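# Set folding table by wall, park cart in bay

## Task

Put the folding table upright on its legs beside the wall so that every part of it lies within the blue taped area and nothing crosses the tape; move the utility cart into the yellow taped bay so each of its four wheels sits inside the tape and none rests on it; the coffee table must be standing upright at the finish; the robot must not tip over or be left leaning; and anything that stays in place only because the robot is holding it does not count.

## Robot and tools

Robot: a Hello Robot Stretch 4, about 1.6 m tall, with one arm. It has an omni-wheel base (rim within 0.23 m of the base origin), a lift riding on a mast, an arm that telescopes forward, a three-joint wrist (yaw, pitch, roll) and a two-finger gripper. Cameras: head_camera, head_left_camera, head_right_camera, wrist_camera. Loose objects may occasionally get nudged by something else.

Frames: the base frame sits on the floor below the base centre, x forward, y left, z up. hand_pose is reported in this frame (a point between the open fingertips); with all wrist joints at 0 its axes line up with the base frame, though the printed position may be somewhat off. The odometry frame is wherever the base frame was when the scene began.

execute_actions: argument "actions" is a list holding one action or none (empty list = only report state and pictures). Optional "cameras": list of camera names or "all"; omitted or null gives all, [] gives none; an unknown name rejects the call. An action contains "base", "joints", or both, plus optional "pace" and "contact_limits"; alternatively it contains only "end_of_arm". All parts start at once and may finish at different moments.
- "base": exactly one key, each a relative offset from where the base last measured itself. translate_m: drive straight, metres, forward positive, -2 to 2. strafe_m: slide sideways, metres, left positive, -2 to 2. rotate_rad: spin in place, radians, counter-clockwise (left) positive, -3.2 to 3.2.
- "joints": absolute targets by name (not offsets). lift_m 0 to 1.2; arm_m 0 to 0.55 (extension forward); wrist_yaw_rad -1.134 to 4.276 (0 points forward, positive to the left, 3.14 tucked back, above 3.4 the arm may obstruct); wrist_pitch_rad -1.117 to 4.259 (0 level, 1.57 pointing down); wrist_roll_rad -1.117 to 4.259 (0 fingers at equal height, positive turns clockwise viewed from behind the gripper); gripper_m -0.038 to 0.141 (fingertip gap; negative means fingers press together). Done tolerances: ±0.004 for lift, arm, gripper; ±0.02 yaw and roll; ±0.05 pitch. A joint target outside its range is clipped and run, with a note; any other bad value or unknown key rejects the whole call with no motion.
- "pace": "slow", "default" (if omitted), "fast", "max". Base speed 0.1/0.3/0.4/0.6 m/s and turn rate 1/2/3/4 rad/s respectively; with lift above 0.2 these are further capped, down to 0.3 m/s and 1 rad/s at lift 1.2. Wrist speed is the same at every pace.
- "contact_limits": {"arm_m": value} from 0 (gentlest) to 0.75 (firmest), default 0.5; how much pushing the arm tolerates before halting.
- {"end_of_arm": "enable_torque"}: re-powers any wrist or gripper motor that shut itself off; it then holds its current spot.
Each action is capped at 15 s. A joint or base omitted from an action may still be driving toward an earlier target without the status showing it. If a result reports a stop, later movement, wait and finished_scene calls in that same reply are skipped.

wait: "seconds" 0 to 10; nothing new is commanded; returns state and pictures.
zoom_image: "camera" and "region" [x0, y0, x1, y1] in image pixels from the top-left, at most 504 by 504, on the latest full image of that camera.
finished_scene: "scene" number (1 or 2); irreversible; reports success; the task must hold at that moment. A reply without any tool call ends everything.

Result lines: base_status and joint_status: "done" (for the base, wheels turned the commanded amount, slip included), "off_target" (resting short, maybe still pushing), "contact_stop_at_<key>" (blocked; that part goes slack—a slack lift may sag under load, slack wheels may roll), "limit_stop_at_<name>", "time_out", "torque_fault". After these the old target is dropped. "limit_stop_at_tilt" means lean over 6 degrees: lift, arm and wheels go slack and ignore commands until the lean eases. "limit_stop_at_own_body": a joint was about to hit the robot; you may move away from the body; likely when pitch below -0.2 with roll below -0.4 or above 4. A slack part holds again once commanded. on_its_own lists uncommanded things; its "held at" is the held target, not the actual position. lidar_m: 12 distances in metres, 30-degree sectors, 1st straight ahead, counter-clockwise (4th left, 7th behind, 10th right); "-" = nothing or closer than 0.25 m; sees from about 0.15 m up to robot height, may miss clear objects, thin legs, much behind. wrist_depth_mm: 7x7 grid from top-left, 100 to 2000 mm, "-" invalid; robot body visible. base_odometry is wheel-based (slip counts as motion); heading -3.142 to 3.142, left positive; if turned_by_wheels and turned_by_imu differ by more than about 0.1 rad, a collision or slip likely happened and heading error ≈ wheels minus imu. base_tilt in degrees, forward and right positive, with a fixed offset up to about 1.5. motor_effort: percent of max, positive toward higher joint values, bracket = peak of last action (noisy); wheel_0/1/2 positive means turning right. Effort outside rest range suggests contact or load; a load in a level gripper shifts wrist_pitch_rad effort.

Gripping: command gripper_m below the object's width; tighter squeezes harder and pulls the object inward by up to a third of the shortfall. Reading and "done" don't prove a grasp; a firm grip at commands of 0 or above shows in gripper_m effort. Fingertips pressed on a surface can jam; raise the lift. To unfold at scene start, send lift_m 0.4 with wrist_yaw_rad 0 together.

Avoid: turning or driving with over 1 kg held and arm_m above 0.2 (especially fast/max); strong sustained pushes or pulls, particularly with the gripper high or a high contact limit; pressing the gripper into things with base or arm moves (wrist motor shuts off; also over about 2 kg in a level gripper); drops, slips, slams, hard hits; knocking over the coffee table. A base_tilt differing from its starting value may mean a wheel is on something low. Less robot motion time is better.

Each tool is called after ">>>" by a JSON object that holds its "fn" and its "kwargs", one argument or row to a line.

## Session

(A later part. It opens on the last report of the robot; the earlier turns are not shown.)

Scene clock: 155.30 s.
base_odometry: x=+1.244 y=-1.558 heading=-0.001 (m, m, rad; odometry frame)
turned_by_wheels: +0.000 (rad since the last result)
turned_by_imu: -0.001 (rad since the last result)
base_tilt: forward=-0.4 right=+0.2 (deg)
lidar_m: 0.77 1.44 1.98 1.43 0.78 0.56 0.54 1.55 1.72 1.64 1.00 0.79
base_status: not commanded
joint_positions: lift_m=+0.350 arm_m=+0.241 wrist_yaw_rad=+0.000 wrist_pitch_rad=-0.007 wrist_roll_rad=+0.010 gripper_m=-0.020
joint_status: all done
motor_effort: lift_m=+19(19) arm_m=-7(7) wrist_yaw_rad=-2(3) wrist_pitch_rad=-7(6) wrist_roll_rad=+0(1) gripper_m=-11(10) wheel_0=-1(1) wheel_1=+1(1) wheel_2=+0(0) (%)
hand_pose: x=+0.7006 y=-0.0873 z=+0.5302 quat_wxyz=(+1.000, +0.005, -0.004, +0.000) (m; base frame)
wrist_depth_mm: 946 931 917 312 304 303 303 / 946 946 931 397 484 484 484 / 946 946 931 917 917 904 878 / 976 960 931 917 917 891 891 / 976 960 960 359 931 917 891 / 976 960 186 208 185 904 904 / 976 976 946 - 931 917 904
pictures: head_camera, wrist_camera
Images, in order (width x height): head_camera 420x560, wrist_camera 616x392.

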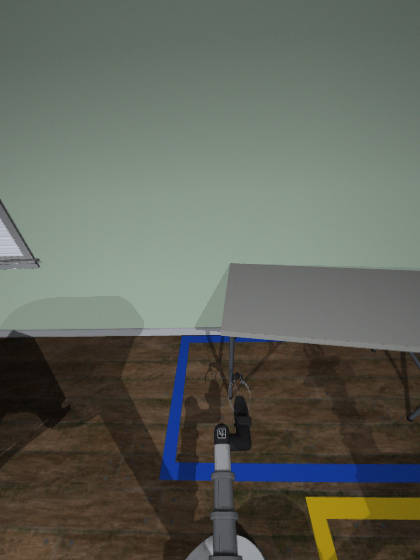

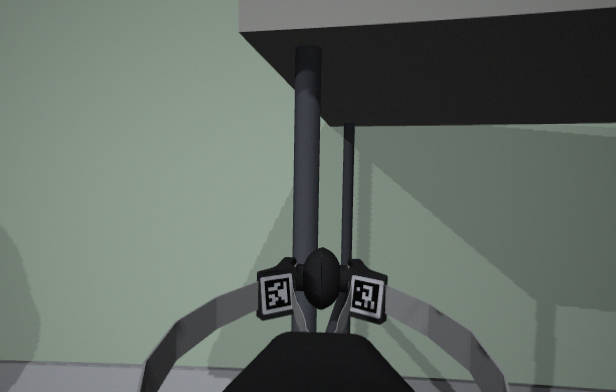

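Missed; reach deeper.

>>> {"fn": "execute_actions", "kwargs": {
  "actions": [
    {"joints":{"gripper_m":0.14}}
  ],
  "cameras": []
}}

>>> {"fn": "execute_actions", "kwargs": {
  "actions": [
    {"joints":{"arm_m":0.42}}
  ],
  "cameras": []
}}

>>> {"fn": "execute_actions", "kwargs": {
  "actions": [
    {"joints":{"gripper_m":-0.02}}
  ],
  "cameras": []
}}

>>> {"fn": "execute_actions", "kwargs": {
  "actions": [
    {"joints":{"arm_m":0.28},"pace":"slow"}
  ],
  "cameras": []
}}

>>> {"fn": "execute_actions", "kwargs": {
  "actions": [
    {"joints":{"gripper_m":0.14}}
  ],
  "cameras": []
}}

>>> {"fn": "execute_actions", "kwargs": {
  "actions": [
    {"joints":{"arm_m":0.0}}
  ],
  "cameras": ["head_left_camera","head_camera"]
}}

Scene clock: 165.27 s.
base_odometry: x=+1.244 y=-1.558 heading=-0.001 (m, m, rad; odometry frame)
turned_by_wheels: +0.000 (rad since the last result)
turned_by_imu: -0.002 (rad since the last result)
base_tilt: forward=-0.5 right=+0.1 (deg)
lidar_m: 0.76 1.44 1.96 1.41 0.79 0.54 0.54 1.55 1.72 1.64 0.99 0.78
base_status: not commanded
joint_positions: lift_m=+0.350 arm_m=+0.241 wrist_yaw_rad=+0.000 wrist_pitch_rad=-0.007 wrist_roll_rad=+0.010 gripper_m=+0.140
joint_status: all done
motor_effort: lift_m=+19(20) arm_m=-6(6) wrist_yaw_rad=-3(3) wrist_pitch_rad=-7(6) wrist_roll_rad=+0(0) gripper_m=+1(12) wheel_0=-1(1) wheel_1=+1(1) wheel_2=+0(0) (%)
hand_pose: x=+0.7006 y=-0.0873 z=+0.5302 quat_wxyz=(+1.000, +0.005, -0.004, +0.000) (m; base frame)
wrist_depth_mm: 946 946 917 312 304 303 304 / 946 931 917 399 484 480 480 / 960 960 931 917 904 891 878 / 960 946 946 917 917 904 891 / 960 960 946 917 917 917 904 / 976 960 946 364 917 917 904 / 991 960 960 - 931 917 904
pictures: none
No camera images: the call's "cameras" was empty. Leave "cameras" out to get every camera's image.

Scene clock: 166.90 s.
base_odometry: x=+1.244 y=-1.558 heading=-0.001 (m, m, rad; odometry frame)
turned_by_wheels: +0.000 (rad since the last result)
turned_by_imu: -0.001 (rad since the last result)
base_tilt: forward=-0.4 right=+0.0 (deg)
lidar_m: 0.75 1.45 1.98 1.43 0.77 0.57 0.53 1.56 1.72 1.64 0.99 0.79
base_status: not commanded
joint_positions: lift_m=+0.350 arm_m=+0.419 wrist_yaw_rad=+0.000 wrist_pitch_rad=-0.007 wrist_roll_rad=+0.010 gripper_m=+0.140
joint_status: all done
motor_effort: lift_m=+19(19) arm_m=+6(6) wrist_yaw_rad=-2(2) wrist_pitch_rad=-6(6) wrist_roll_rad=+0(1) gripper_m=-1(2) wheel_0=-1(1) wheel_1=+1(1) wheel_2=+0(0) (%)
hand_pose: x=+0.8782 y=-0.0874 z=+0.5302 quat_wxyz=(+1.000, +0.005, -0.004, +0.000) (m; base frame)
wrist_depth_mm: 768 750 741 175 306 303 304 / 768 750 750 177 488 484 480 / 778 768 750 179 732 723 715 / 778 768 759 181 741 732 715 / 788 768 768 183 741 732 723 / 798 778 768 180 750 732 732 / 809 788 778 - 750 741 732
pictures: none
No camera images: the call's "cameras" was empty. Leave "cameras" out to get every camera's image.

Scene clock: 169.40 s.
base_odometry: x=+1.244 y=-1.558 heading=+0.000 (m, m, rad; odometry frame)
turned_by_wheels: +0.001 (rad since the last result)
turned_by_imu: +0.000 (rad since the last result)
base_tilt: forward=-0.5 right=+0.2 (deg)
lidar_m: 0.78 1.45 1.96 1.43 0.77 0.56 0.54 1.57 1.73 1.65 0.98 0.78
base_status: not commanded
joint_positions: lift_m=+0.350 arm_m=+0.419 wrist_yaw_rad=+0.012 wrist_pitch_rad=-0.007 wrist_roll_rad=+0.010 gripper_m=-0.020
joint_status: all done
on_its_own: wrist_yaw_rad is at rest, and its effort (-37) is outside its rest range (-13 to +13)
motor_effort: lift_m=+19(19) arm_m=+4(7) wrist_yaw_rad=-37(37) wrist_pitch_rad=-6(6) wrist_roll_rad=+2(1) gripper_m=-13(12) wheel_0=+4(4) wheel_1=+1(1) wheel_2=+2(3) (%)
hand_pose: x=+0.8797 y=-0.0839 z=+0.5302 quat_wxyz=(+1.000, +0.005, -0.004, +0.006) (m; base frame)
wrist_depth_mm: 778 768 741 177 304 304 303 / 778 768 750 177 488 480 480 / 778 768 759 178 732 715 707 / 798 778 768 179 741 723 715 / 798 788 768 180 741 723 715 / 809 798 183 180 186 732 715 / 820 798 778 - 750 741 723
pictures: none
No camera images: the call's "cameras" was empty. Leave "cameras" out to get every camera's image.

Scene clock: 172.07 s.
base_odometry: x=+1.244 y=-1.558 heading=+0.000 (m, m, rad; odometry frame)
turned_by_wheels: +0.000 (rad since the last result)
turned_by_imu: -0.001 (rad since the last result)
base_tilt: forward=-0.3 right=+0.0 (deg)
lidar_m: 0.64 1.43 1.98 1.43 0.78 0.56 0.52 1.56 1.70 1.65 0.88 0.66
base_status: not commanded
joint_positions: lift_m=+0.350 arm_m=+0.282 wrist_yaw_rad=+0.002 wrist_pitch_rad=-0.007 wrist_roll_rad=+0.010 gripper_m=-0.020
joint_status: all done
motor_effort: lift_m=+19(19) arm_m=-11(11) wrist_yaw_rad=-7(43) wrist_pitch_rad=-7(7) wrist_roll_rad=+0(1) gripper_m=-13(13) wheel_0=+0(5) wheel_1=+1(1) wheel_2=+5(5) (%)
hand_pose: x=+0.7414 y=-0.0869 z=+0.5301 quat_wxyz=(+1.000, +0.005, -0.004, +0.001) (m; base frame)
wrist_depth_mm: 904 878 878 180 303 303 303 / 917 891 878 180 484 477 477 / 917 891 891 181 878 854 842 / 931 917 904 182 878 854 854 / 931 931 904 182 878 866 854 / 931 931 904 183 187 866 866 / 931 931 931 - 891 878 866
pictures: none
No camera images: the call's "cameras" was empty. Leave "cameras" out to get every camera's image.

Scene clock: 174.57 s.
base_odometry: x=+1.244 y=-1.558 heading=+0.000 (m, m, rad; odometry frame)
turned_by_wheels: +0.000 (rad since the last result)
turned_by_imu: -0.001 (rad since the last result)
base_tilt: forward=-0.5 right=+0.2 (deg)
lidar_m: 0.62 1.45 1.95 1.43 0.77 0.56 0.52 1.54 1.71 1.64 0.91 0.65
base_status: not commanded
joint_positions: lift_m=+0.350 arm_m=+0.281 wrist_yaw_rad=-0.001 wrist_pitch_rad=-0.007 wrist_roll_rad=+0.010 gripper_m=+0.140
joint_status: all done
motor_effort: lift_m=+20(19) arm_m=-7(11) wrist_yaw_rad=+0(3) wrist_pitch_rad=-7(7) wrist_roll_rad=+0(0) gripper_m=+0(12) wheel_0=+0(0) wheel_1=+1(1) wheel_2=+5(5) (%)
hand_pose: x=+0.7405 y=-0.0876 z=+0.5301 quat_wxyz=(+1.000, +0.005, -0.004, +0.000) (m; base frame)
wrist_depth_mm: 904 891 878 268 303 303 304 / 904 904 878 182 492 484 484 / 917 904 878 183 878 866 842 / 931 917 904 183 878 854 866 / 931 917 904 184 891 866 854 / 931 931 917 180 891 878 866 / 946 931 917 - 891 891 878
pictures: none
No camera images: the call's "cameras" was empty. Leave "cameras" out to get every camera's image.

Scene clock: 176.53 s.
base_odometry: x=+1.244 y=-1.558 heading=+0.000 (m, m, rad; odometry frame)
turned_by_wheels: +0.000 (rad since the last result)
turned_by_imu: -0.001 (rad since the last result)
base_tilt: forward=-0.4 right=+0.2 (deg)
lidar_m: 0.65 1.43 1.97 1.42 0.78 0.54 0.54 1.57 1.71 1.65 0.93 0.67
base_status: not commanded
joint_positions: lift_m=+0.350 arm_m=+0.001 wrist_yaw_rad=+0.000 wrist_pitch_rad=-0.007 wrist_roll_rad=+0.010 gripper_m=+0.140
joint_status: all done
motor_effort: lift_m=+19(19) arm_m=-6(8) wrist_yaw_rad=-2(1) wrist_pitch_rad=-8(7) wrist_roll_rad=+1(0) gripper_m=+1(0) wheel_0=+0(0) wheel_1=+1(1) wheel_2=+5(5) (%)
hand_pose: x=+0.4606 y=-0.0874 z=+0.5301 quat_wxyz=(+1.000, +0.005, -0.004, +0.000) (m; base frame)
wrist_depth_mm: 1182 1182 1182 1138 1118 1098 394 / 1205 1182 1160 480 480 473 469 / 1229 1182 1182 1160 1138 1118 1118 / 1205 1205 1182 1160 1138 1138 1138 / 1229 1205 1182 1182 1138 1138 1138 / 1229 1205 1205 466 1160 1118 1138 / 1160 1160 1160 - 1160 1138 1118
pictures: head_camera, head_left_camera
Images, in order (width x height): head_camera 420x560, head_left_camera 420x672.

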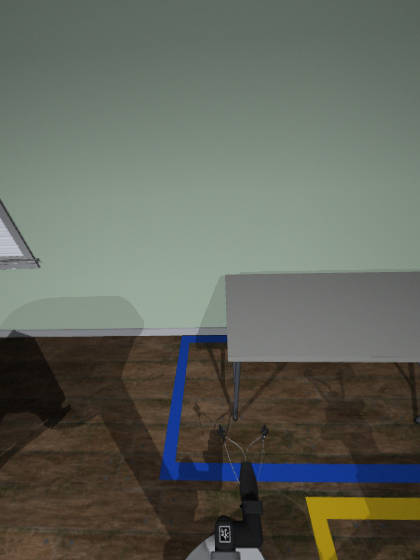

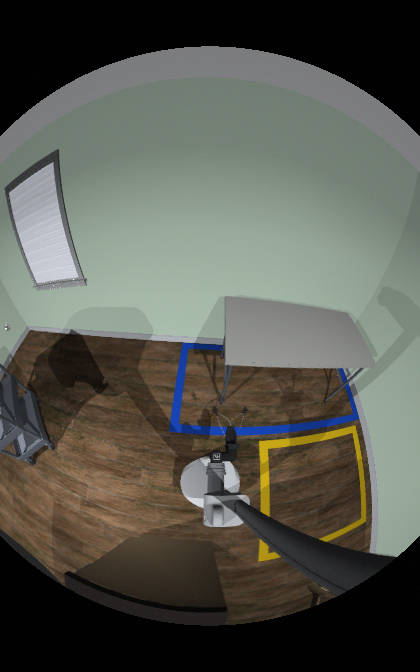

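>>> {"fn": "execute_actions", "kwargs": {
  "actions": [
    {"base":{"strafe_m":0.9},"joints":{"wrist_yaw_rad":3.14,"gripper_m":0.05}}
  ],
  "cameras": []
}}

>>> {"fn": "execute_actions", "kwargs": {
  "actions": [
    {"base":{"translate_m":0.9},"joints":{"lift_m":0.15}}
  ],
  "cameras": []
}}

>>> {"fn": "execute_actions", "kwargs": {
  "actions": [
    {"base":{"strafe_m":1.7}}
  ],
  "cameras": []
}}

>>> {"fn": "execute_actions", "kwargs": {
  "actions": [
    {"base":{"translate_m":-0.85}}
  ],
  "cameras": []
}}

>>> {"fn": "execute_actions", "kwargs": {
  "actions": [
    {"base":{"rotate_rad":-1.57}}
  ],
  "cameras": ["head_camera"]
}}

Scene clock: 186.63 s.
base_odometry: x=+1.245 y=-0.658 heading=+0.000 (m, m, rad; odometry frame)
turned_by_wheels: +0.000 (rad since the last result)
turned_by_imu: +0.001 (rad since the last result)
base_tilt: forward=-0.3 right=-0.1 (deg)
lidar_m: 1.38 1.42 0.79 0.49 0.68 2.43 1.24 0.62 0.76 2.55 1.14 1.34
base_status: done
joint_positions: lift_m=+0.350 arm_m=+0.001 wrist_yaw_rad=+3.140 wrist_pitch_rad=-0.007 wrist_roll_rad=+0.010 gripper_m=+0.050
joint_status: all done
motor_effort: lift_m=+19(19) arm_m=-6(6) wrist_yaw_rad=-1(5) wrist_pitch_rad=-7(7) wrist_roll_rad=+0(0) gripper_m=-2(2) wheel_0=-2(12) wheel_1=+3(13) wheel_2=+0(3) (%)
hand_pose: x=-0.1163 y=+0.0880 z=+0.5301 quat_wxyz=(+0.001, +0.004, +0.005, +1.000) (m; base frame)
wrist_depth_mm: - 140 140 - - - - / - 109 140 - - - - / - 116 142 - - - - / 145 144 276 - - - - / 225 842 1366 - - - - / 227 854 203 1661 196 1708 1756 / 229 788 1160 - 1205 1118 1229
pictures: none
No camera images: the call's "cameras" was empty. Leave "cameras" out to get every camera's image.

Scene clock: 191.10 s.
base_odometry: x=+2.145 y=-0.658 heading=+0.000 (m, m, rad; odometry frame)
turned_by_wheels: +0.000 (rad since the last result)
turned_by_imu: -0.001 (rad since the last result)
base_tilt: forward=-0.3 right=+0.2 (deg)
lidar_m: 0.49 0.52 0.70 2.15 1.01 1.01 1.46 1.50 2.65 0.93 0.73 0.50
base_status: done
joint_positions: lift_m=+0.150 arm_m=+0.001 wrist_yaw_rad=+3.140 wrist_pitch_rad=-0.007 wrist_roll_rad=+0.010 gripper_m=+0.050
joint_status: all done
motor_effort: lift_m=+16(19) arm_m=-6(6) wrist_yaw_rad=-1(1) wrist_pitch_rad=-7(7) wrist_roll_rad=-1(0) gripper_m=-2(3) wheel_0=+3(7) wheel_1=+4(9) wheel_2=-4(14) (%)
hand_pose: x=-0.1163 y=+0.0880 z=+0.3305 quat_wxyz=(+0.001, +0.004, +0.005, +1.000) (m; base frame)
wrist_depth_mm: - 140 140 - - - 960 / - 109 141 - - - - / - 116 142 - - - 878 / 146 144 276 - - - - / 225 1618 1576 1983 1983 1708 1182 / 227 1118 203 1118 196 1008 1060 / 229 732 768 - 788 750 809
pictures: none
No camera images: the call's "cameras" was empty. Leave "cameras" out to get every camera's image.

Scene clock: 198.10 s.
base_odometry: x=+2.145 y=+1.042 heading=+0.000 (m, m, rad; odometry frame)
turned_by_wheels: +0.000 (rad since the last result)
turned_by_imu: +0.005 (rad since the last result)
base_tilt: forward=-0.4 right=-0.1 (deg)
lidar_m: 0.53 0.57 0.48 0.47 0.49 0.71 2.17 0.81 0.81 1.96 0.70 0.55
base_status: done
joint_positions: lift_m=+0.150 arm_m=+0.001 wrist_yaw_rad=+3.140 wrist_pitch_rad=-0.007 wrist_roll_rad=+0.010 gripper_m=+0.050
joint_status: not commanded
motor_effort: lift_m=+16(16) arm_m=-6(6) wrist_yaw_rad=-1(1) wrist_pitch_rad=-7(7) wrist_roll_rad=+0(1) gripper_m=-3(1) wheel_0=-2(11) wheel_1=+2(10) wheel_2=+0(5) (%)
hand_pose: x=-0.1163 y=+0.0880 z=+0.3304 quat_wxyz=(+0.001, +0.004, +0.005, +1.000) (m; base frame)
wrist_depth_mm: - 140 140 - - 1025 647 / - 109 141 - - 1008 640 / - 116 142 - - 1008 647 / 146 144 276 - - 991 647 / 225 1160 1921 1921 1618 991 647 / 227 960 202 1118 196 866 627 / 228 732 768 - 788 750 627
pictures: none
No camera images: the call's "cameras" was empty. Leave "cameras" out to get every camera's image.

Scene clock: 202.43 s.
base_odometry: x=+1.295 y=+1.042 heading=+0.000 (m, m, rad; odometry frame)
turned_by_wheels: +0.000 (rad since the last result)
turned_by_imu: -0.002 (rad since the last result)
base_tilt: forward=-0.3 right=+0.1 (deg)
lidar_m: 1.38 0.69 0.51 0.48 0.52 0.71 2.29 2.47 0.65 0.37 0.48 1.40
base_status: done
joint_positions: lift_m=+0.150 arm_m=+0.001 wrist_yaw_rad=+3.140 wrist_pitch_rad=-0.007 wrist_roll_rad=+0.010 gripper_m=+0.050
joint_status: not commanded
motor_effort: lift_m=+16(16) arm_m=-6(6) wrist_yaw_rad=-1(1) wrist_pitch_rad=-6(7) wrist_roll_rad=+0(0) gripper_m=-3(2) wheel_0=-3(6) wheel_1=-3(13) wheel_2=+2(16) (%)
hand_pose: x=-0.1163 y=+0.0880 z=+0.3304 quat_wxyz=(+0.001, +0.004, +0.005, +1.000) (m; base frame)
wrist_depth_mm: - 140 140 - - 1060 676 / - 109 140 - - 1060 668 / - 116 142 - - 1042 668 / 146 144 274 - - 1042 676 / 225 1921 1921 1983 1708 1025 676 / 227 1098 203 1098 196 931 654 / 228 732 778 - 788 750 634
pictures: none
No camera images: the call's "cameras" was empty. Leave "cameras" out to get every camera's image.

Scene clock: 204.50 s.
base_odometry: x=+1.295 y=+1.042 heading=-1.569 (m, m, rad; odometry frame)
turned_by_wheels: -1.569 (rad since the last result)
turned_by_imu: -1.597 (rad since the last result)
base_tilt: forward=-0.4 right=+0.1 (deg)
lidar_m: 0.39 0.49 1.42 1.38 0.70 0.49 0.49 0.50 0.69 2.14 2.44 0.65
base_status: done
joint_positions: lift_m=+0.150 arm_m=+0.001 wrist_yaw_rad=+3.140 wrist_pitch_rad=-0.007 wrist_roll_rad=+0.010 gripper_m=+0.050
joint_status: not commanded
motor_effort: lift_m=+16(16) arm_m=-6(6) wrist_yaw_rad=+0(1) wrist_pitch_rad=-8(6) wrist_roll_rad=+0(1) gripper_m=-2(0) wheel_0=+3(10) wheel_1=+5(12) wheel_2=+3(12) (%)
hand_pose: x=-0.1163 y=+0.0880 z=+0.3304 quat_wxyz=(+0.001, +0.004, +0.005, +1.000) (m; base frame)
wrist_depth_mm: - 140 140 603 597 585 574 / - 109 141 603 603 591 580 / - 116 142 609 603 591 580 / 145 144 274 615 609 597 591 / 225 640 621 621 609 597 591 / 226 647 203 621 196 603 591 / 228 640 634 - 609 603 591
pictures: head_camera
Images, in order (width x height): head_camera 420x560.

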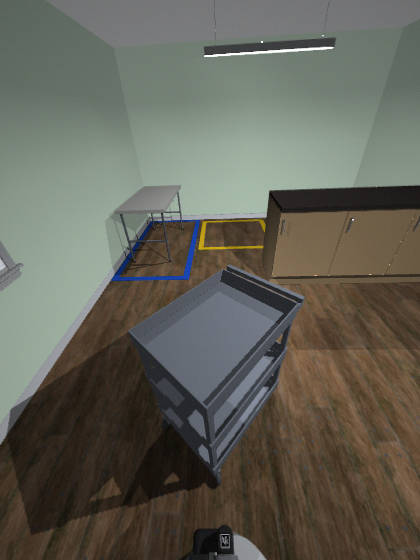

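Push on the short (left) face.

>>> {"fn": "execute_actions", "kwargs": {
  "actions": [
    {"base":{"strafe_m":0.12}}
  ],
  "cameras": []
}}

>>> {"fn": "execute_actions", "kwargs": {
  "actions": [
    {"base":{"translate_m":0.75},"pace":"slow"}
  ],
  "cameras": ["head_camera"]
}}

Scene clock: 209.67 s.
base_odometry: x=+1.415 y=+1.042 heading=-1.569 (m, m, rad; odometry frame)
turned_by_wheels: +0.000 (rad since the last result)
turned_by_imu: -0.001 (rad since the last result)
base_tilt: forward=-0.6 right=+0.2 (deg)
lidar_m: 0.39 0.65 1.30 1.24 0.70 0.50 0.49 0.50 0.67 2.16 2.57 0.46
base_status: done
joint_positions: lift_m=+0.150 arm_m=+0.001 wrist_yaw_rad=+3.140 wrist_pitch_rad=-0.007 wrist_roll_rad=+0.010 gripper_m=+0.050
joint_status: not commanded
motor_effort: lift_m=+16(16) arm_m=-6(6) wrist_yaw_rad=-1(1) wrist_pitch_rad=-8(7) wrist_roll_rad=+0(0) gripper_m=-2(2) wheel_0=-3(11) wheel_1=+3(14) wheel_2=+0(4) (%)
hand_pose: x=-0.1163 y=+0.0880 z=+0.3304 quat_wxyz=(+0.001, +0.004, +0.005, +1.000) (m; base frame)
wrist_depth_mm: - 140 140 597 585 580 574 / - 109 140 597 597 585 574 / - 116 142 609 591 591 580 / 145 144 276 609 597 591 580 / 224 634 621 615 603 597 591 / 227 647 203 615 196 603 591 / 229 634 627 - 615 597 591
pictures: none
No camera images: the call's "cameras" was empty. Leave "cameras" out to get every camera's image.

Scene clock: 218.43 s.
base_odometry: x=+1.416 y=+0.292 heading=-1.569 (m, m, rad; odometry frame)
turned_by_wheels: +0.001 (rad since the last result)
turned_by_imu: -0.002 (rad since the last result)
base_tilt: forward=-0.5 right=+0.0 (deg)
lidar_m: 0.25 0.25 0.28 1.23 1.30 1.29 1.24 1.30 1.83 2.47 0.34 0.25
base_status: done
joint_positions: lift_m=+0.150 arm_m=+0.001 wrist_yaw_rad=+3.140 wrist_pitch_rad=-0.007 wrist_roll_rad=+0.010 gripper_m=+0.050
joint_status: not commanded
motor_effort: lift_m=+17(17) arm_m=-4(6) wrist_yaw_rad=-2(15) wrist_pitch_rad=-7(8) wrist_roll_rad=-1(1) gripper_m=-2(3) wheel_0=+7(15) wheel_1=+6(10) wheel_2=-5(16) (%)
hand_pose: x=-0.1169 y=+0.0878 z=+0.3304 quat_wxyz=(+0.001, +0.004, +0.005, +1.000) (m; base frame)
wrist_depth_mm: - 139 139 1336 1308 1281 1281 / - 109 140 1366 1336 1308 1255 / - 117 142 1366 1336 1308 1308 / 145 143 250 1336 1336 1308 1308 / 224 1397 1366 1366 1336 1308 1308 / 226 1098 203 1098 196 1160 1160 / 228 732 768 - 788 750 820
pictures: head_camera
Images, in order (width x height): head_camera 420x560.

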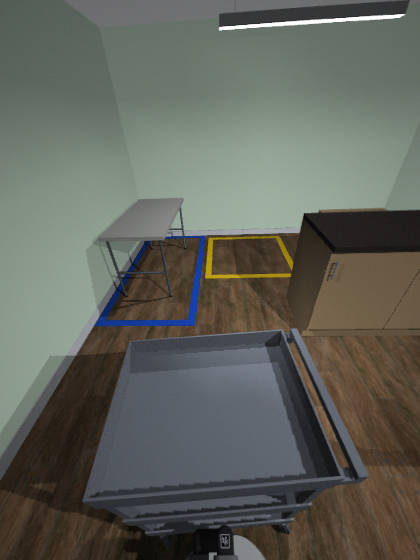

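>>> {"fn": "execute_actions", "kwargs": {
  "actions": [
    {"base":{"translate_m":0.75},"pace":"slow"}
  ],
  "cameras": []
}}

>>> {"fn": "execute_actions", "kwargs": {
  "actions": [
    {"base":{"translate_m":0.75},"pace":"slow"}
  ],
  "cameras": ["head_camera"]
}}

Scene clock: 229.93 s.
base_odometry: x=+1.418 y=-0.457 heading=-1.569 (m, m, rad; odometry frame)
turned_by_wheels: +0.000 (rad since the last result)
turned_by_imu: -0.003 (rad since the last result)
base_tilt: forward=-0.6 right=+0.0 (deg)
lidar_m: 0.25 0.25 0.33 1.22 1.27 1.84 2.00 2.08 2.58 1.95 0.29 0.25
base_status: done
joint_positions: lift_m=+0.150 arm_m=+0.001 wrist_yaw_rad=+3.140 wrist_pitch_rad=-0.007 wrist_roll_rad=+0.010 gripper_m=+0.050
joint_status: not commanded
motor_effort: lift_m=+17(17) arm_m=-3(3) wrist_yaw_rad=-3(3) wrist_pitch_rad=-7(7) wrist_roll_rad=-1(0) gripper_m=-2(2) wheel_0=+6(12) wheel_1=+4(10) wheel_2=-7(19) (%)
hand_pose: x=-0.1169 y=+0.0878 z=+0.3304 quat_wxyz=(+0.001, +0.004, +0.005, +1.000) (m; base frame)
wrist_depth_mm: - 139 139 - - - 1863 / - 109 140 - - - 1863 / - 116 142 - - - 1863 / 145 143 249 - - - 1863 / 225 1863 1863 1921 1983 - 1708 / 227 1098 203 1118 196 1118 1160 / 228 732 778 - 798 750 809
pictures: none
No camera images: the call's "cameras" was empty. Leave "cameras" out to get every camera's image.

Scene clock: 238.70 s.
base_odometry: x=+1.420 y=-1.207 heading=-1.568 (m, m, rad; odometry frame)
turned_by_wheels: +0.000 (rad since the last result)
turned_by_imu: -0.002 (rad since the last result)
base_tilt: forward=-0.5 right=+0.1 (deg)
lidar_m: 0.25 0.25 0.32 1.20 1.28 1.78 2.77 2.87 0.74 0.70 0.28 0.25
base_status: done
joint_positions: lift_m=+0.150 arm_m=+0.001 wrist_yaw_rad=+3.140 wrist_pitch_rad=-0.007 wrist_roll_rad=+0.010 gripper_m=+0.050
joint_status: not commanded
motor_effort: lift_m=+17(17) arm_m=-3(3) wrist_yaw_rad=-3(2) wrist_pitch_rad=-7(7) wrist_roll_rad=+1(0) gripper_m=-2(3) wheel_0=+5(12) wheel_1=+5(7) wheel_2=-6(13) (%)
hand_pose: x=-0.1169 y=+0.0878 z=+0.3304 quat_wxyz=(+0.001, +0.004, +0.005, +1.000) (m; base frame)
wrist_depth_mm: - 139 139 - - - 1863 / - 109 140 - - - 1863 / - 117 142 - - - 1808 / 145 143 250 - - - 1863 / 225 1863 1921 1921 1983 - 1708 / 227 1098 203 1098 196 1138 1160 / 228 732 778 - 788 750 809
pictures: head_camera
Images, in order (width x height): head_camera 420x560.

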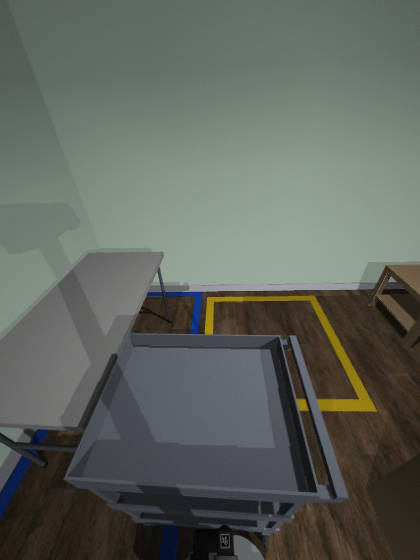

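>>> {"fn": "execute_actions", "kwargs": {
  "actions": [
    {"base":{"rotate_rad":-0.45},"pace":"slow"}
  ],
  "cameras": []
}}

>>> {"fn": "execute_actions", "kwargs": {
  "actions": [
    {"base":{"translate_m":0.5},"pace":"slow"}
  ],
  "cameras": ["head_camera"]
}}

Scene clock: 244.37 s.
base_odometry: x=+1.420 y=-1.207 heading=-2.017 (m, m, rad; odometry frame)
turned_by_wheels: -0.449 (rad since the last result)
turned_by_imu: -0.458 (rad since the last result)
base_tilt: forward=-0.3 right=+0.1 (deg)
lidar_m: 0.25 0.25 0.25 0.35 1.19 1.31 1.90 2.71 2.93 0.73 0.71 0.28
base_status: done
joint_positions: lift_m=+0.150 arm_m=+0.001 wrist_yaw_rad=+3.140 wrist_pitch_rad=-0.007 wrist_roll_rad=+0.010 gripper_m=+0.050
joint_status: not commanded
motor_effort: lift_m=+17(17) arm_m=-3(3) wrist_yaw_rad=-2(3) wrist_pitch_rad=-6(7) wrist_roll_rad=+0(0) gripper_m=-3(1) wheel_0=+5(6) wheel_1=+5(7) wheel_2=+6(5) (%)
hand_pose: x=-0.1169 y=+0.0878 z=+0.3304 quat_wxyz=(+0.001, +0.004, +0.005, +1.000) (m; base frame)
wrist_depth_mm: - 139 139 - - 1464 1160 / - 109 140 - - 1499 1182 / - 116 142 - - 1464 1182 / 145 143 250 - - 1464 1182 / 226 1921 1921 1983 1756 1464 1182 / 226 1098 203 1118 196 1138 1098 / 228 732 788 - 788 750 820
pictures: none
No camera images: the call's "cameras" was empty. Leave "cameras" out to get every camera's image.

Scene clock: 250.67 s.
base_odometry: x=+1.204 y=-1.658 heading=-2.017 (m, m, rad; odometry frame)
turned_by_wheels: +0.000 (rad since the last result)
turned_by_imu: -0.001 (rad since the last result)
base_tilt: forward=-0.5 right=+0.0 (deg)
lidar_m: 0.25 0.25 0.25 0.25 0.36 1.53 2.31 3.19 0.66 0.51 0.50 1.49
base_status: done
joint_positions: lift_m=+0.150 arm_m=+0.001 wrist_yaw_rad=+3.140 wrist_pitch_rad=-0.007 wrist_roll_rad=+0.010 gripper_m=+0.050
joint_status: not commanded
motor_effort: lift_m=+17(17) arm_m=-3(3) wrist_yaw_rad=-2(3) wrist_pitch_rad=-7(7) wrist_roll_rad=+1(1) gripper_m=+0(0) wheel_0=+6(8) wheel_1=+5(9) wheel_2=-7(16) (%)
hand_pose: x=-0.1169 y=+0.0878 z=+0.3304 quat_wxyz=(+0.001, +0.004, +0.005, +1.000) (m; base frame)
wrist_depth_mm: - 139 139 - - 1756 1366 / - 109 140 - - 1756 1366 / - 116 142 - - 1756 1366 / 145 143 250 - - 1708 1366 / 225 1863 1863 1921 1983 1661 1397 / 226 1098 203 1098 196 1160 1160 / 228 732 778 - 798 750 809
pictures: head_camera
Images, in order (width x height): head_camera 420x560.

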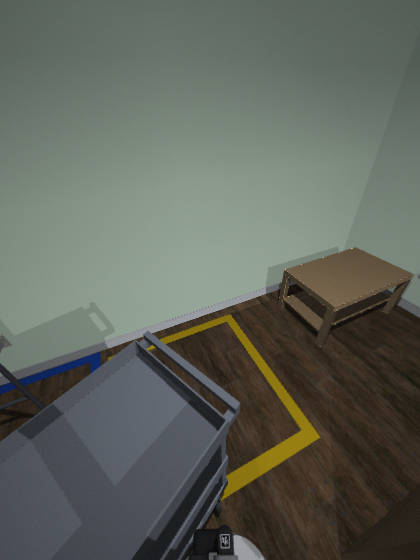

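>>> {"fn": "execute_actions", "kwargs": {
  "actions": [
    {"base":{"translate_m":-0.55}}
  ],
  "cameras": []
}}

>>> {"fn": "execute_actions", "kwargs": {
  "actions": [
    {"base":{"strafe_m":0.35}}
  ],
  "cameras": ["head_camera"]
}}

Scene clock: 256.93 s.
base_odometry: x=+1.442 y=-1.162 heading=-2.017 (m, m, rad; odometry frame)
turned_by_wheels: +0.000 (rad since the last result)
turned_by_imu: -0.003 (rad since the last result)
base_tilt: forward=-0.6 right=+0.1 (deg)
lidar_m: 0.69 0.57 0.63 0.68 1.16 1.30 1.89 2.68 2.90 0.74 0.72 0.78
base_status: done
joint_positions: lift_m=+0.150 arm_m=+0.001 wrist_yaw_rad=+3.140 wrist_pitch_rad=-0.007 wrist_roll_rad=+0.010 gripper_m=+0.050
joint_status: not commanded
motor_effort: lift_m=+17(17) arm_m=-3(3) wrist_yaw_rad=-2(3) wrist_pitch_rad=-7(6) wrist_roll_rad=+1(1) gripper_m=-2(2) wheel_0=-3(4) wheel_1=-5(9) wheel_2=+2(15) (%)
hand_pose: x=-0.1169 y=+0.0878 z=+0.3304 quat_wxyz=(+0.001, +0.004, +0.005, +1.000) (m; base frame)
wrist_depth_mm: - 139 139 - 1921 1430 1160 / - 109 140 - 1983 1430 1138 / - 117 142 - 1921 1464 1138 / 145 143 250 - 1983 1464 1160 / 225 1921 1921 1983 1708 1499 1160 / 226 1098 202 1098 196 1138 1060 / 228 723 778 - 788 750 809
pictures: none
No camera images: the call's "cameras" was empty. Leave "cameras" out to get every camera's image.

Scene clock: 259.43 s.
base_odometry: x=+1.757 y=-1.313 heading=-2.017 (m, m, rad; odometry frame)
turned_by_wheels: +0.000 (rad since the last result)
turned_by_imu: +0.001 (rad since the last result)
base_tilt: forward=-0.3 right=+0.2 (deg)
lidar_m: 0.44 0.38 0.31 0.47 0.86 0.94 1.37 2.84 3.03 1.06 1.04 0.68
base_status: done
joint_positions: lift_m=+0.150 arm_m=+0.001 wrist_yaw_rad=+3.140 wrist_pitch_rad=-0.007 wrist_roll_rad=+0.010 gripper_m=+0.050
joint_status: not commanded
motor_effort: lift_m=+17(17) arm_m=-3(4) wrist_yaw_rad=-2(3) wrist_pitch_rad=-8(7) wrist_roll_rad=+0(1) gripper_m=-2(3) wheel_0=-2(11) wheel_1=+3(11) wheel_2=+0(3) (%)
hand_pose: x=-0.1169 y=+0.0878 z=+0.3304 quat_wxyz=(+0.001, +0.004, +0.005, +1.000) (m; base frame)
wrist_depth_mm: - 139 139 - 1430 1060 842 / - 109 140 - 1430 1060 831 / - 116 142 - 1430 1060 842 / 145 143 249 - 1464 1060 842 / 225 1863 1808 1808 1308 1060 842 / 227 1078 203 1098 196 976 831 / 228 732 768 - 798 750 788
pictures: head_camera
Images, in order (width x height): head_camera 420x560.

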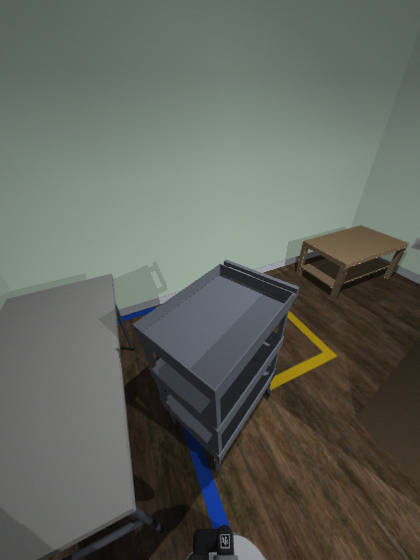

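>>> {"fn": "execute_actions", "kwargs": {
  "actions": [
    {"base":{"rotate_rad":0.15},"joints":{"lift_m":0.62,"wrist_yaw_rad":0,"gripper_m":0.0}}
  ],
  "cameras": []
}}

>>> {"fn": "execute_actions", "kwargs": {
  "actions": [
    {"joints":{"arm_m":0.55},"pace":"slow"}
  ],
  "cameras": ["head_camera"]
}}

Scene clock: 268.87 s.
base_odometry: x=+1.757 y=-1.313 heading=-1.867 (m, m, rad; odometry frame)
turned_by_wheels: +0.150 (rad since the last result)
turned_by_imu: +0.151 (rad since the last result)
base_tilt: forward=-0.6 right=-0.1 (deg)
lidar_m: 0.56 0.41 0.45 0.70 0.85 1.00 1.75 2.82 3.28 1.04 1.04 0.54
base_status: done
joint_positions: lift_m=+0.620 arm_m=+0.000 wrist_yaw_rad=+0.000 wrist_pitch_rad=-0.007 wrist_roll_rad=+0.011 gripper_m=+0.000
joint_status: all done
motor_effort: lift_m=+20(27) arm_m=+1(3) wrist_yaw_rad=-2(89) wrist_pitch_rad=-7(69) wrist_roll_rad=-1(3) gripper_m=-2(8) wheel_0=-1(10) wheel_1=+1(9) wheel_2=+0(10) (%)
hand_pose: x=+0.4593 y=-0.0874 z=+0.8001 quat_wxyz=(+1.000, +0.005, -0.004, +0.000) (m; base frame)
wrist_depth_mm: 1499 1576 1661 1708 1808 1921 - / 1537 1537 1661 1708 1863 1983 - / 1499 1618 1618 1756 1863 1921 - / 1499 1618 389 343 306 277 257 / 530 1618 415 332 306 279 258 / 459 1618 421 206 187 1921 788 / 1537 1576 442 - 788 723 798
pictures: none
No camera images: the call's "cameras" was empty. Leave "cameras" out to get every camera's image.

Scene clock: 275.63 s.
base_odometry: x=+1.757 y=-1.313 heading=-1.867 (m, m, rad; odometry frame)
turned_by_wheels: +0.000 (rad since the last result)
turned_by_imu: -0.002 (rad since the last result)
base_tilt: forward=-0.3 right=-0.1 (deg)
lidar_m: 0.94 0.41 0.46 0.70 0.86 1.03 1.76 2.84 3.28 1.06 1.05 0.93
base_status: not commanded
joint_positions: lift_m=+0.620 arm_m=+0.549 wrist_yaw_rad=-0.001 wrist_pitch_rad=-0.008 wrist_roll_rad=+0.011 gripper_m=+0.000
joint_status: all done
motor_effort: lift_m=+20(20) arm_m=+8(13) wrist_yaw_rad=+1(10) wrist_pitch_rad=-5(7) wrist_roll_rad=+1(1) gripper_m=-3(3) wheel_0=+0(2) wheel_1=+0(0) wheel_2=-4(5) (%)
hand_pose: x=+1.0078 y=-0.0877 z=+0.8002 quat_wxyz=(+1.000, +0.005, -0.004, +0.000) (m; base frame)
wrist_depth_mm: 1025 1078 1138 1182 1255 1336 1430 / 1060 1098 1138 1205 1281 1366 1397 / 1042 1098 1160 1182 1281 1336 1430 / 1060 1098 1160 247 220 200 186 / 1078 1118 1182 240 220 201 187 / 1060 1118 1138 205 187 202 187 / 1078 1138 1182 - 732 715 707
pictures: head_camera
Images, in order (width x height): head_camera 420x560.

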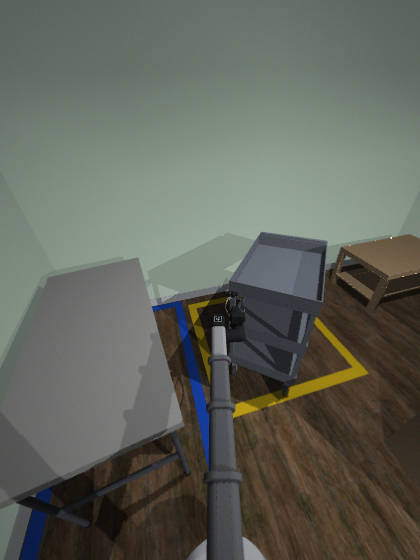

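>>> {"fn": "execute_actions", "kwargs": {
  "actions": [
    {"joints":{"arm_m":0.25}}
  ],
  "cameras": []
}}

>>> {"fn": "execute_actions", "kwargs": {
  "actions": [
    {"base":{"strafe_m":-0.3}}
  ],
  "cameras": []
}}

>>> {"fn": "execute_actions", "kwargs": {
  "actions": [
    {"base":{"translate_m":0.5},"pace":"slow"}
  ],
  "cameras": []
}}

>>> {"fn": "execute_actions", "kwargs": {
  "actions": [
    {"joints":{"arm_m":0}}
  ],
  "cameras": ["head_camera","head_left_camera"]
}}

Scene clock: 283.40 s.
base_odometry: x=+1.757 y=-1.313 heading=-1.867 (m, m, rad; odometry frame)
turned_by_wheels: +0.000 (rad since the last result)
turned_by_imu: -0.002 (rad since the last result)
base_tilt: forward=-0.4 right=+0.1 (deg)
lidar_m: 0.98 0.40 0.45 0.70 0.87 1.00 1.73 2.83 3.30 1.04 1.04 0.94
base_status: not commanded
joint_positions: lift_m=+0.620 arm_m=+0.251 wrist_yaw_rad=+0.000 wrist_pitch_rad=-0.007 wrist_roll_rad=+0.011 gripper_m=+0.000
joint_status: all done
motor_effort: lift_m=+20(20) arm_m=-6(6) wrist_yaw_rad=-2(0) wrist_pitch_rad=-7(7) wrist_roll_rad=+0(1) gripper_m=-3(5) wheel_0=-1(0) wheel_1=+1(1) wheel_2=-4(4) (%)
hand_pose: x=+0.7105 y=-0.0874 z=+0.8001 quat_wxyz=(+1.000, +0.005, -0.004, +0.000) (m; base frame)
wrist_depth_mm: 1281 1366 1397 1464 1537 1661 1756 / 1281 1366 1430 1499 1576 1661 1708 / 1308 1336 1430 1499 1576 1708 1808 / 1308 1366 1430 1464 488 445 407 / 1308 1397 1430 554 1576 1708 424 / 1336 1366 1397 206 187 1025 931 / 1336 1397 1499 - 768 715 788
pictures: none
No camera images: the call's "cameras" was empty. Leave "cameras" out to get every camera's image.

Scene clock: 285.73 s.
base_odometry: x=+1.470 y=-1.225 heading=-1.867 (m, m, rad; odometry frame)
turned_by_wheels: +0.000 (rad since the last result)
turned_by_imu: -0.002 (rad since the last result)
base_tilt: forward=-0.4 right=-0.1 (deg)
lidar_m: 0.84 0.61 0.57 0.89 1.16 1.36 2.40 2.76 2.97 0.75 0.76 1.12
base_status: done
joint_positions: lift_m=+0.620 arm_m=+0.251 wrist_yaw_rad=+0.000 wrist_pitch_rad=-0.007 wrist_roll_rad=+0.011 gripper_m=+0.000
joint_status: not commanded
motor_effort: lift_m=+19(20) arm_m=-6(6) wrist_yaw_rad=-2(2) wrist_pitch_rad=-7(6) wrist_roll_rad=+0(2) gripper_m=-4(3) wheel_0=+1(11) wheel_1=-3(12) wheel_2=+0(6) (%)
hand_pose: x=+0.7105 y=-0.0874 z=+0.8001 quat_wxyz=(+1.000, +0.005, -0.004, +0.000) (m; base frame)
wrist_depth_mm: 1308 1397 1499 1576 1618 1708 1863 / 1336 1430 1464 1576 1618 1756 1921 / 1336 1430 1499 1618 1661 1756 1863 / 1366 539 469 410 370 1756 1863 / 1397 1464 1537 399 375 1808 1921 / 1397 1464 831 206 187 1808 1618 / 1430 621 715 - 699 1229 1576
pictures: none
No camera images: the call's "cameras" was empty. Leave "cameras" out to get every camera's image.

Scene clock: 292.03 s.
base_odometry: x=+1.325 y=-1.703 heading=-1.867 (m, m, rad; odometry frame)
turned_by_wheels: +0.000 (rad since the last result)
turned_by_imu: -0.002 (rad since the last result)
base_tilt: forward=-0.4 right=+0.1 (deg)
lidar_m: 0.69 1.16 0.55 0.40 0.60 1.52 2.61 3.23 0.75 0.63 1.56 0.69
base_status: done
joint_positions: lift_m=+0.620 arm_m=+0.250 wrist_yaw_rad=-0.001 wrist_pitch_rad=-0.007 wrist_roll_rad=+0.011 gripper_m=+0.000
joint_status: not commanded
motor_effort: lift_m=+19(19) arm_m=-1(6) wrist_yaw_rad=+2(9) wrist_pitch_rad=-6(7) wrist_roll_rad=-1(2) gripper_m=-4(4) wheel_0=+5(9) wheel_1=+7(10) wheel_2=-8(11) (%)
hand_pose: x=+0.7095 y=-0.0877 z=+0.8002 quat_wxyz=(+1.000, +0.005, -0.004, -0.001) (m; base frame)
wrist_depth_mm: 946 976 1025 1078 1138 1205 1281 / 946 976 1025 1098 1138 1205 1281 / 946 976 1042 1098 1160 1205 1281 / 946 309 273 245 222 204 191 / 976 317 276 239 221 205 191 / 960 345 268 205 187 206 193 / 960 338 1078 - 778 715 732
pictures: none
No camera images: the call's "cameras" was empty. Leave "cameras" out to get every camera's image.

Scene clock: 293.90 s.
base_odometry: x=+1.324 y=-1.703 heading=-1.867 (m, m, rad; odometry frame)
turned_by_wheels: +0.000 (rad since the last result)
turned_by_imu: -0.001 (rad since the last result)
base_tilt: forward=-0.5 right=+0.1 (deg)
lidar_m: 0.69 1.16 0.55 0.43 0.59 1.50 2.59 3.23 0.74 0.63 1.55 0.68
base_status: not commanded
joint_positions: lift_m=+0.620 arm_m=+0.001 wrist_yaw_rad=+0.000 wrist_pitch_rad=-0.007 wrist_roll_rad=+0.011 gripper_m=+0.000
joint_status: all done
motor_effort: lift_m=+19(19) arm_m=-6(7) wrist_yaw_rad=-2(1) wrist_pitch_rad=-8(7) wrist_roll_rad=+0(0) gripper_m=-5(5) wheel_0=+5(5) wheel_1=+6(6) wheel_2=-7(8) (%)
hand_pose: x=+0.4605 y=-0.0874 z=+0.8001 quat_wxyz=(+1.000, +0.005, -0.004, +0.000) (m; base frame)
wrist_depth_mm: 1160 1182 1255 1308 1366 1464 1537 / 1160 1205 1255 1336 1430 1464 1576 / 1160 1205 1255 1336 1430 1499 1576 / 1160 1229 554 500 452 413 1618 / 1160 1229 1281 508 1430 418 1618 / 1182 1255 585 206 187 946 1618 / 1182 1229 603 - 778 410 1576
pictures: head_camera, head_left_camera
Images, in order (width x height): head_camera 420x560, head_left_camera 420x672.

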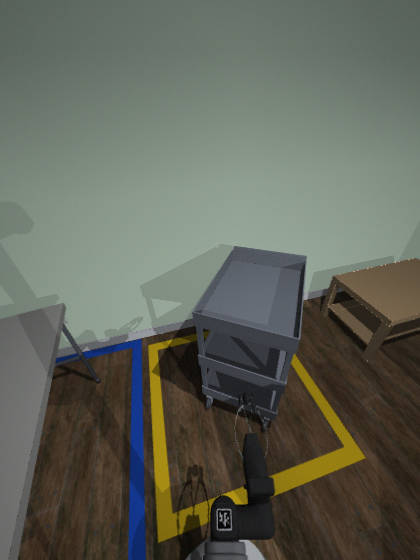

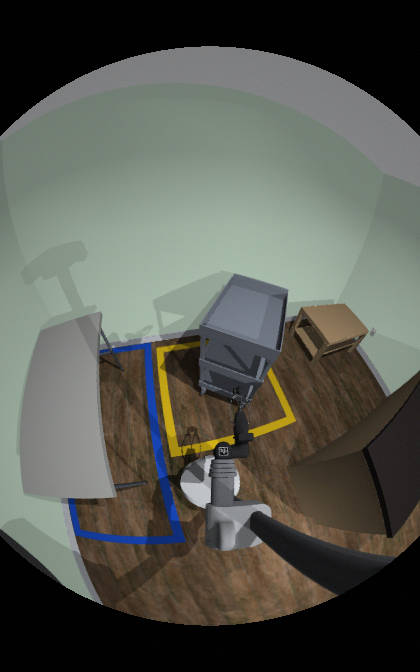

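>>> {"fn": "execute_actions", "kwargs": {
  "actions": [
    {"base":{"translate_m":0.25}}
  ],
  "cameras": []
}}

>>> {"fn": "execute_actions", "kwargs": {
  "actions": [
    {"base":{"rotate_rad":0.3}}
  ],
  "cameras": []
}}

>>> {"fn": "execute_actions", "kwargs": {
  "actions": [
    {"base":{"strafe_m":-0.95}}
  ],
  "cameras": []
}}

>>> {"fn": "execute_actions", "kwargs": {
  "actions": [
    {"base":{"rotate_rad":0.5}}
  ],
  "cameras": ["head_camera"]
}}

Scene clock: 300.20 s.
base_odometry: x=+1.252 y=-1.942 heading=-1.867 (m, m, rad; odometry frame)
turned_by_wheels: +0.000 (rad since the last result)
turned_by_imu: -0.002 (rad since the last result)
base_tilt: forward=-0.5 right=+0.0 (deg)
lidar_m: 0.48 1.26 0.68 0.53 0.52 1.58 2.75 3.48 0.66 0.69 1.39 0.45
base_status: done
joint_positions: lift_m=+0.620 arm_m=+0.001 wrist_yaw_rad=-0.001 wrist_pitch_rad=-0.007 wrist_roll_rad=+0.011 gripper_m=+0.000
joint_status: not commanded
motor_effort: lift_m=+19(19) arm_m=-5(6) wrist_yaw_rad=+0(1) wrist_pitch_rad=-7(7) wrist_roll_rad=+1(0) gripper_m=-3(3) wheel_0=+4(5) wheel_1=+4(7) wheel_2=-5(15) (%)
hand_pose: x=+0.4602 y=-0.0876 z=+0.8002 quat_wxyz=(+1.000, +0.005, -0.004, +0.000) (m; base frame)
wrist_depth_mm: 931 976 1042 1098 1118 1205 1255 / 946 991 1025 1078 1160 1229 1281 / 946 991 1042 1098 1160 1255 1308 / 976 309 273 246 222 204 190 / 960 314 276 240 221 205 192 / 960 345 267 206 187 206 193 / 976 338 1078 - 768 715 723
pictures: none
No camera images: the call's "cameras" was empty. Leave "cameras" out to get every camera's image.

Scene clock: 301.27 s.
base_odometry: x=+1.252 y=-1.942 heading=-1.568 (m, m, rad; odometry frame)
turned_by_wheels: +0.299 (rad since the last result)
turned_by_imu: +0.304 (rad since the last result)
base_tilt: forward=-0.3 right=-0.1 (deg)
lidar_m: 0.51 0.83 0.56 0.51 0.53 2.04 3.54 0.79 0.67 1.51 0.46 0.46
base_status: done
joint_positions: lift_m=+0.620 arm_m=+0.001 wrist_yaw_rad=+0.000 wrist_pitch_rad=-0.007 wrist_roll_rad=+0.011 gripper_m=+0.000
joint_status: not commanded
motor_effort: lift_m=+19(19) arm_m=-5(5) wrist_yaw_rad=-2(0) wrist_pitch_rad=-7(7) wrist_roll_rad=+0(0) gripper_m=-4(4) wheel_0=-5(8) wheel_1=-5(9) wheel_2=-4(9) (%)
hand_pose: x=+0.4603 y=-0.0875 z=+0.8002 quat_wxyz=(+1.000, +0.005, -0.004, +0.000) (m; base frame)
wrist_depth_mm: 1078 1060 1042 1025 1008 991 976 / 1098 1078 1042 1025 1008 1008 976 / 1098 1078 1042 1025 1008 1008 991 / 1118 1078 1060 314 259 223 200 / 1118 1078 1078 297 255 224 202 / 1118 1098 1078 206 187 229 202 / 1138 1118 1078 - 1042 699 715
pictures: none
No camera images: the call's "cameras" was empty. Leave "cameras" out to get every camera's image.

Scene clock: 305.77 s.
base_odometry: x=+0.302 y=-1.945 heading=-1.568 (m, m, rad; odometry frame)
turned_by_wheels: +0.000 (rad since the last result)
turned_by_imu: -0.002 (rad since the last result)
base_tilt: forward=-0.2 right=+0.2 (deg)
lidar_m: 0.60 0.51 1.58 1.48 0.55 0.38 0.35 0.39 0.55 1.42 0.65 0.59
base_status: done
joint_positions: lift_m=+0.620 arm_m=+0.001 wrist_yaw_rad=+0.000 wrist_pitch_rad=-0.007 wrist_roll_rad=+0.011 gripper_m=+0.000
joint_status: not commanded
motor_effort: lift_m=+19(19) arm_m=-3(5) wrist_yaw_rad=-2(43) wrist_pitch_rad=-7(8) wrist_roll_rad=-1(1) gripper_m=-6(6) wheel_0=+2(16) wheel_1=-3(13) wheel_2=+0(3) (%)
hand_pose: x=+0.4600 y=-0.0874 z=+0.8002 quat_wxyz=(+1.000, +0.005, -0.004, +0.000) (m; base frame)
wrist_depth_mm: 1042 1025 1008 991 976 960 960 / 1042 1025 1025 1008 976 960 946 / 1060 1060 1042 1008 991 991 946 / 342 424 574 1025 991 976 976 / 353 991 1060 1025 1008 991 976 / 1078 976 854 206 187 991 976 / 741 759 683 - 1025 991 976
pictures: none
No camera images: the call's "cameras" was empty. Leave "cameras" out to get every camera's image.

Scene clock: 307.03 s.
base_odometry: x=+0.302 y=-1.945 heading=-1.069 (m, m, rad; odometry frame)
turned_by_wheels: +0.499 (rad since the last result)
turned_by_imu: +0.508 (rad since the last result)
base_tilt: forward=-0.5 right=+0.0 (deg)
lidar_m: 0.52 0.86 1.47 0.54 0.36 0.35 0.38 0.54 1.42 0.67 0.61 0.62
base_status: done
joint_positions: lift_m=+0.620 arm_m=+0.001 wrist_yaw_rad=+0.000 wrist_pitch_rad=-0.007 wrist_roll_rad=+0.011 gripper_m=+0.000
joint_status: not commanded
motor_effort: lift_m=+19(19) arm_m=-3(3) wrist_yaw_rad=-3(3) wrist_pitch_rad=-7(7) wrist_roll_rad=-1(2) gripper_m=-2(3) wheel_0=-2(3) wheel_1=-4(10) wheel_2=-4(7) (%)
hand_pose: x=+0.4600 y=-0.0874 z=+0.8002 quat_wxyz=(+1.000, +0.005, -0.004, +0.000) (m; base frame)
wrist_depth_mm: 1921 1661 1366 1182 1025 904 820 / 1983 1708 1397 1182 1025 904 820 / 1983 1708 1430 1182 1025 917 831 / 1983 640 362 297 364 469 691 / 1983 1756 389 291 379 904 809 / 1983 1708 768 206 187 917 809 / 1708 1499 723 - 788 715 809
pictures: head_camera
Images, in order (width x height): head_camera 420x560.

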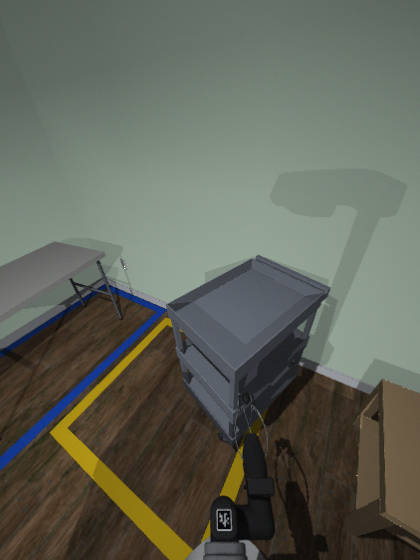

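>>> {"fn": "execute_actions", "kwargs": {
  "actions": [
    {"base":{"rotate_rad":-0.5}}
  ],
  "cameras": []
}}

>>> {"fn": "execute_actions", "kwargs": {
  "actions": [
    {"joints":{"arm_m":0.5}}
  ],
  "cameras": []
}}

>>> {"fn": "execute_actions", "kwargs": {
  "actions": [
    {"base":{"strafe_m":0.5},"pace":"slow"}
  ],
  "cameras": ["head_camera"]
}}

Scene clock: 313.97 s.
base_odometry: x=+0.302 y=-1.945 heading=-1.568 (m, m, rad; odometry frame)
turned_by_wheels: -0.499 (rad since the last result)
turned_by_imu: -0.510 (rad since the last result)
base_tilt: forward=-0.3 right=+0.1 (deg)
lidar_m: 0.62 0.50 1.56 1.48 0.54 0.38 0.36 0.39 0.55 1.40 0.66 0.60
base_status: done
joint_positions: lift_m=+0.620 arm_m=+0.001 wrist_yaw_rad=+0.000 wrist_pitch_rad=-0.007 wrist_roll_rad=+0.011 gripper_m=+0.000
joint_status: not commanded
motor_effort: lift_m=+19(19) arm_m=-3(3) wrist_yaw_rad=-1(3) wrist_pitch_rad=-7(7) wrist_roll_rad=+0(2) gripper_m=-2(2) wheel_0=+2(10) wheel_1=+2(11) wheel_2=+5(13) (%)
hand_pose: x=+0.4600 y=-0.0874 z=+0.8002 quat_wxyz=(+1.000, +0.005, -0.004, +0.000) (m; base frame)
wrist_depth_mm: 1078 1025 1025 991 976 960 946 / 1060 1042 1008 991 991 960 946 / 1060 1042 1025 1025 991 976 960 / 340 427 574 1025 1008 991 960 / 353 976 1042 1025 991 1008 976 / 1078 976 854 206 187 1008 976 / 750 759 691 - 1025 991 991
pictures: none
No camera images: the call's "cameras" was empty. Leave "cameras" out to get every camera's image.

Scene clock: 316.50 s.
base_odometry: x=+0.302 y=-1.945 heading=-1.568 (m, m, rad; odometry frame)
turned_by_wheels: +0.000 (rad since the last result)
turned_by_imu: -0.001 (rad since the last result)
base_tilt: forward=-0.5 right=-0.1 (deg)
lidar_m: 0.59 0.50 1.56 1.47 0.53 0.38 0.36 0.39 0.54 1.41 0.63 0.58
base_status: not commanded
joint_positions: lift_m=+0.620 arm_m=+0.499 wrist_yaw_rad=+0.000 wrist_pitch_rad=-0.007 wrist_roll_rad=+0.011 gripper_m=+0.000
joint_status: all done
motor_effort: lift_m=+19(19) arm_m=+6(7) wrist_yaw_rad=-2(2) wrist_pitch_rad=-6(7) wrist_roll_rad=+1(1) gripper_m=-4(5) wheel_0=+2(2) wheel_1=+2(2) wheel_2=+4(4) (%)
hand_pose: x=+0.9582 y=-0.0874 z=+0.8002 quat_wxyz=(+1.000, +0.005, -0.004, +0.000) (m; base frame)
wrist_depth_mm: 535 525 517 508 500 492 484 / 539 525 521 512 500 496 492 / 539 530 521 517 508 500 488 / 170 212 286 517 508 504 496 / 171 213 289 521 517 508 500 / 172 232 252 206 187 508 504 / 559 549 304 - 521 512 504
pictures: none
No camera images: the call's "cameras" was empty. Leave "cameras" out to get every camera's image.

Scene clock: 322.63 s.
base_odometry: x=+0.802 y=-1.944 heading=-1.569 (m, m, rad; odometry frame)
turned_by_wheels: -0.001 (rad since the last result)
turned_by_imu: -0.006 (rad since the last result)
base_tilt: forward=-0.5 right=+0.1 (deg)
lidar_m: 0.50 0.52 1.01 0.95 1.92 2.66 0.45 0.38 0.53 1.56 0.97 1.25
base_status: done
joint_positions: lift_m=+0.620 arm_m=+0.499 wrist_yaw_rad=+0.000 wrist_pitch_rad=-0.007 wrist_roll_rad=+0.010 gripper_m=+0.000
joint_status: not commanded
motor_effort: lift_m=+19(19) arm_m=+7(6) wrist_yaw_rad=-1(38) wrist_pitch_rad=-7(7) wrist_roll_rad=+0(1) gripper_m=-2(5) wheel_0=-8(25) wheel_1=+3(11) wheel_2=-5(10) (%)
hand_pose: x=+0.9582 y=-0.0875 z=+0.8002 quat_wxyz=(+1.000, +0.005, -0.004, +0.000) (m; base frame)
wrist_depth_mm: 544 535 530 521 512 504 500 / 549 544 530 525 517 508 500 / 554 544 530 525 521 512 504 / 107 135 194 351 525 517 508 / 108 136 196 287 530 521 512 / 109 137 173 206 187 521 517 / 109 132 554 - 535 525 521
pictures: head_camera
Images, in order (width x height): head_camera 420x560.

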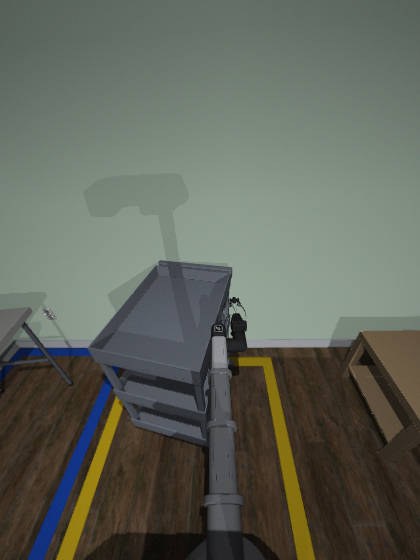

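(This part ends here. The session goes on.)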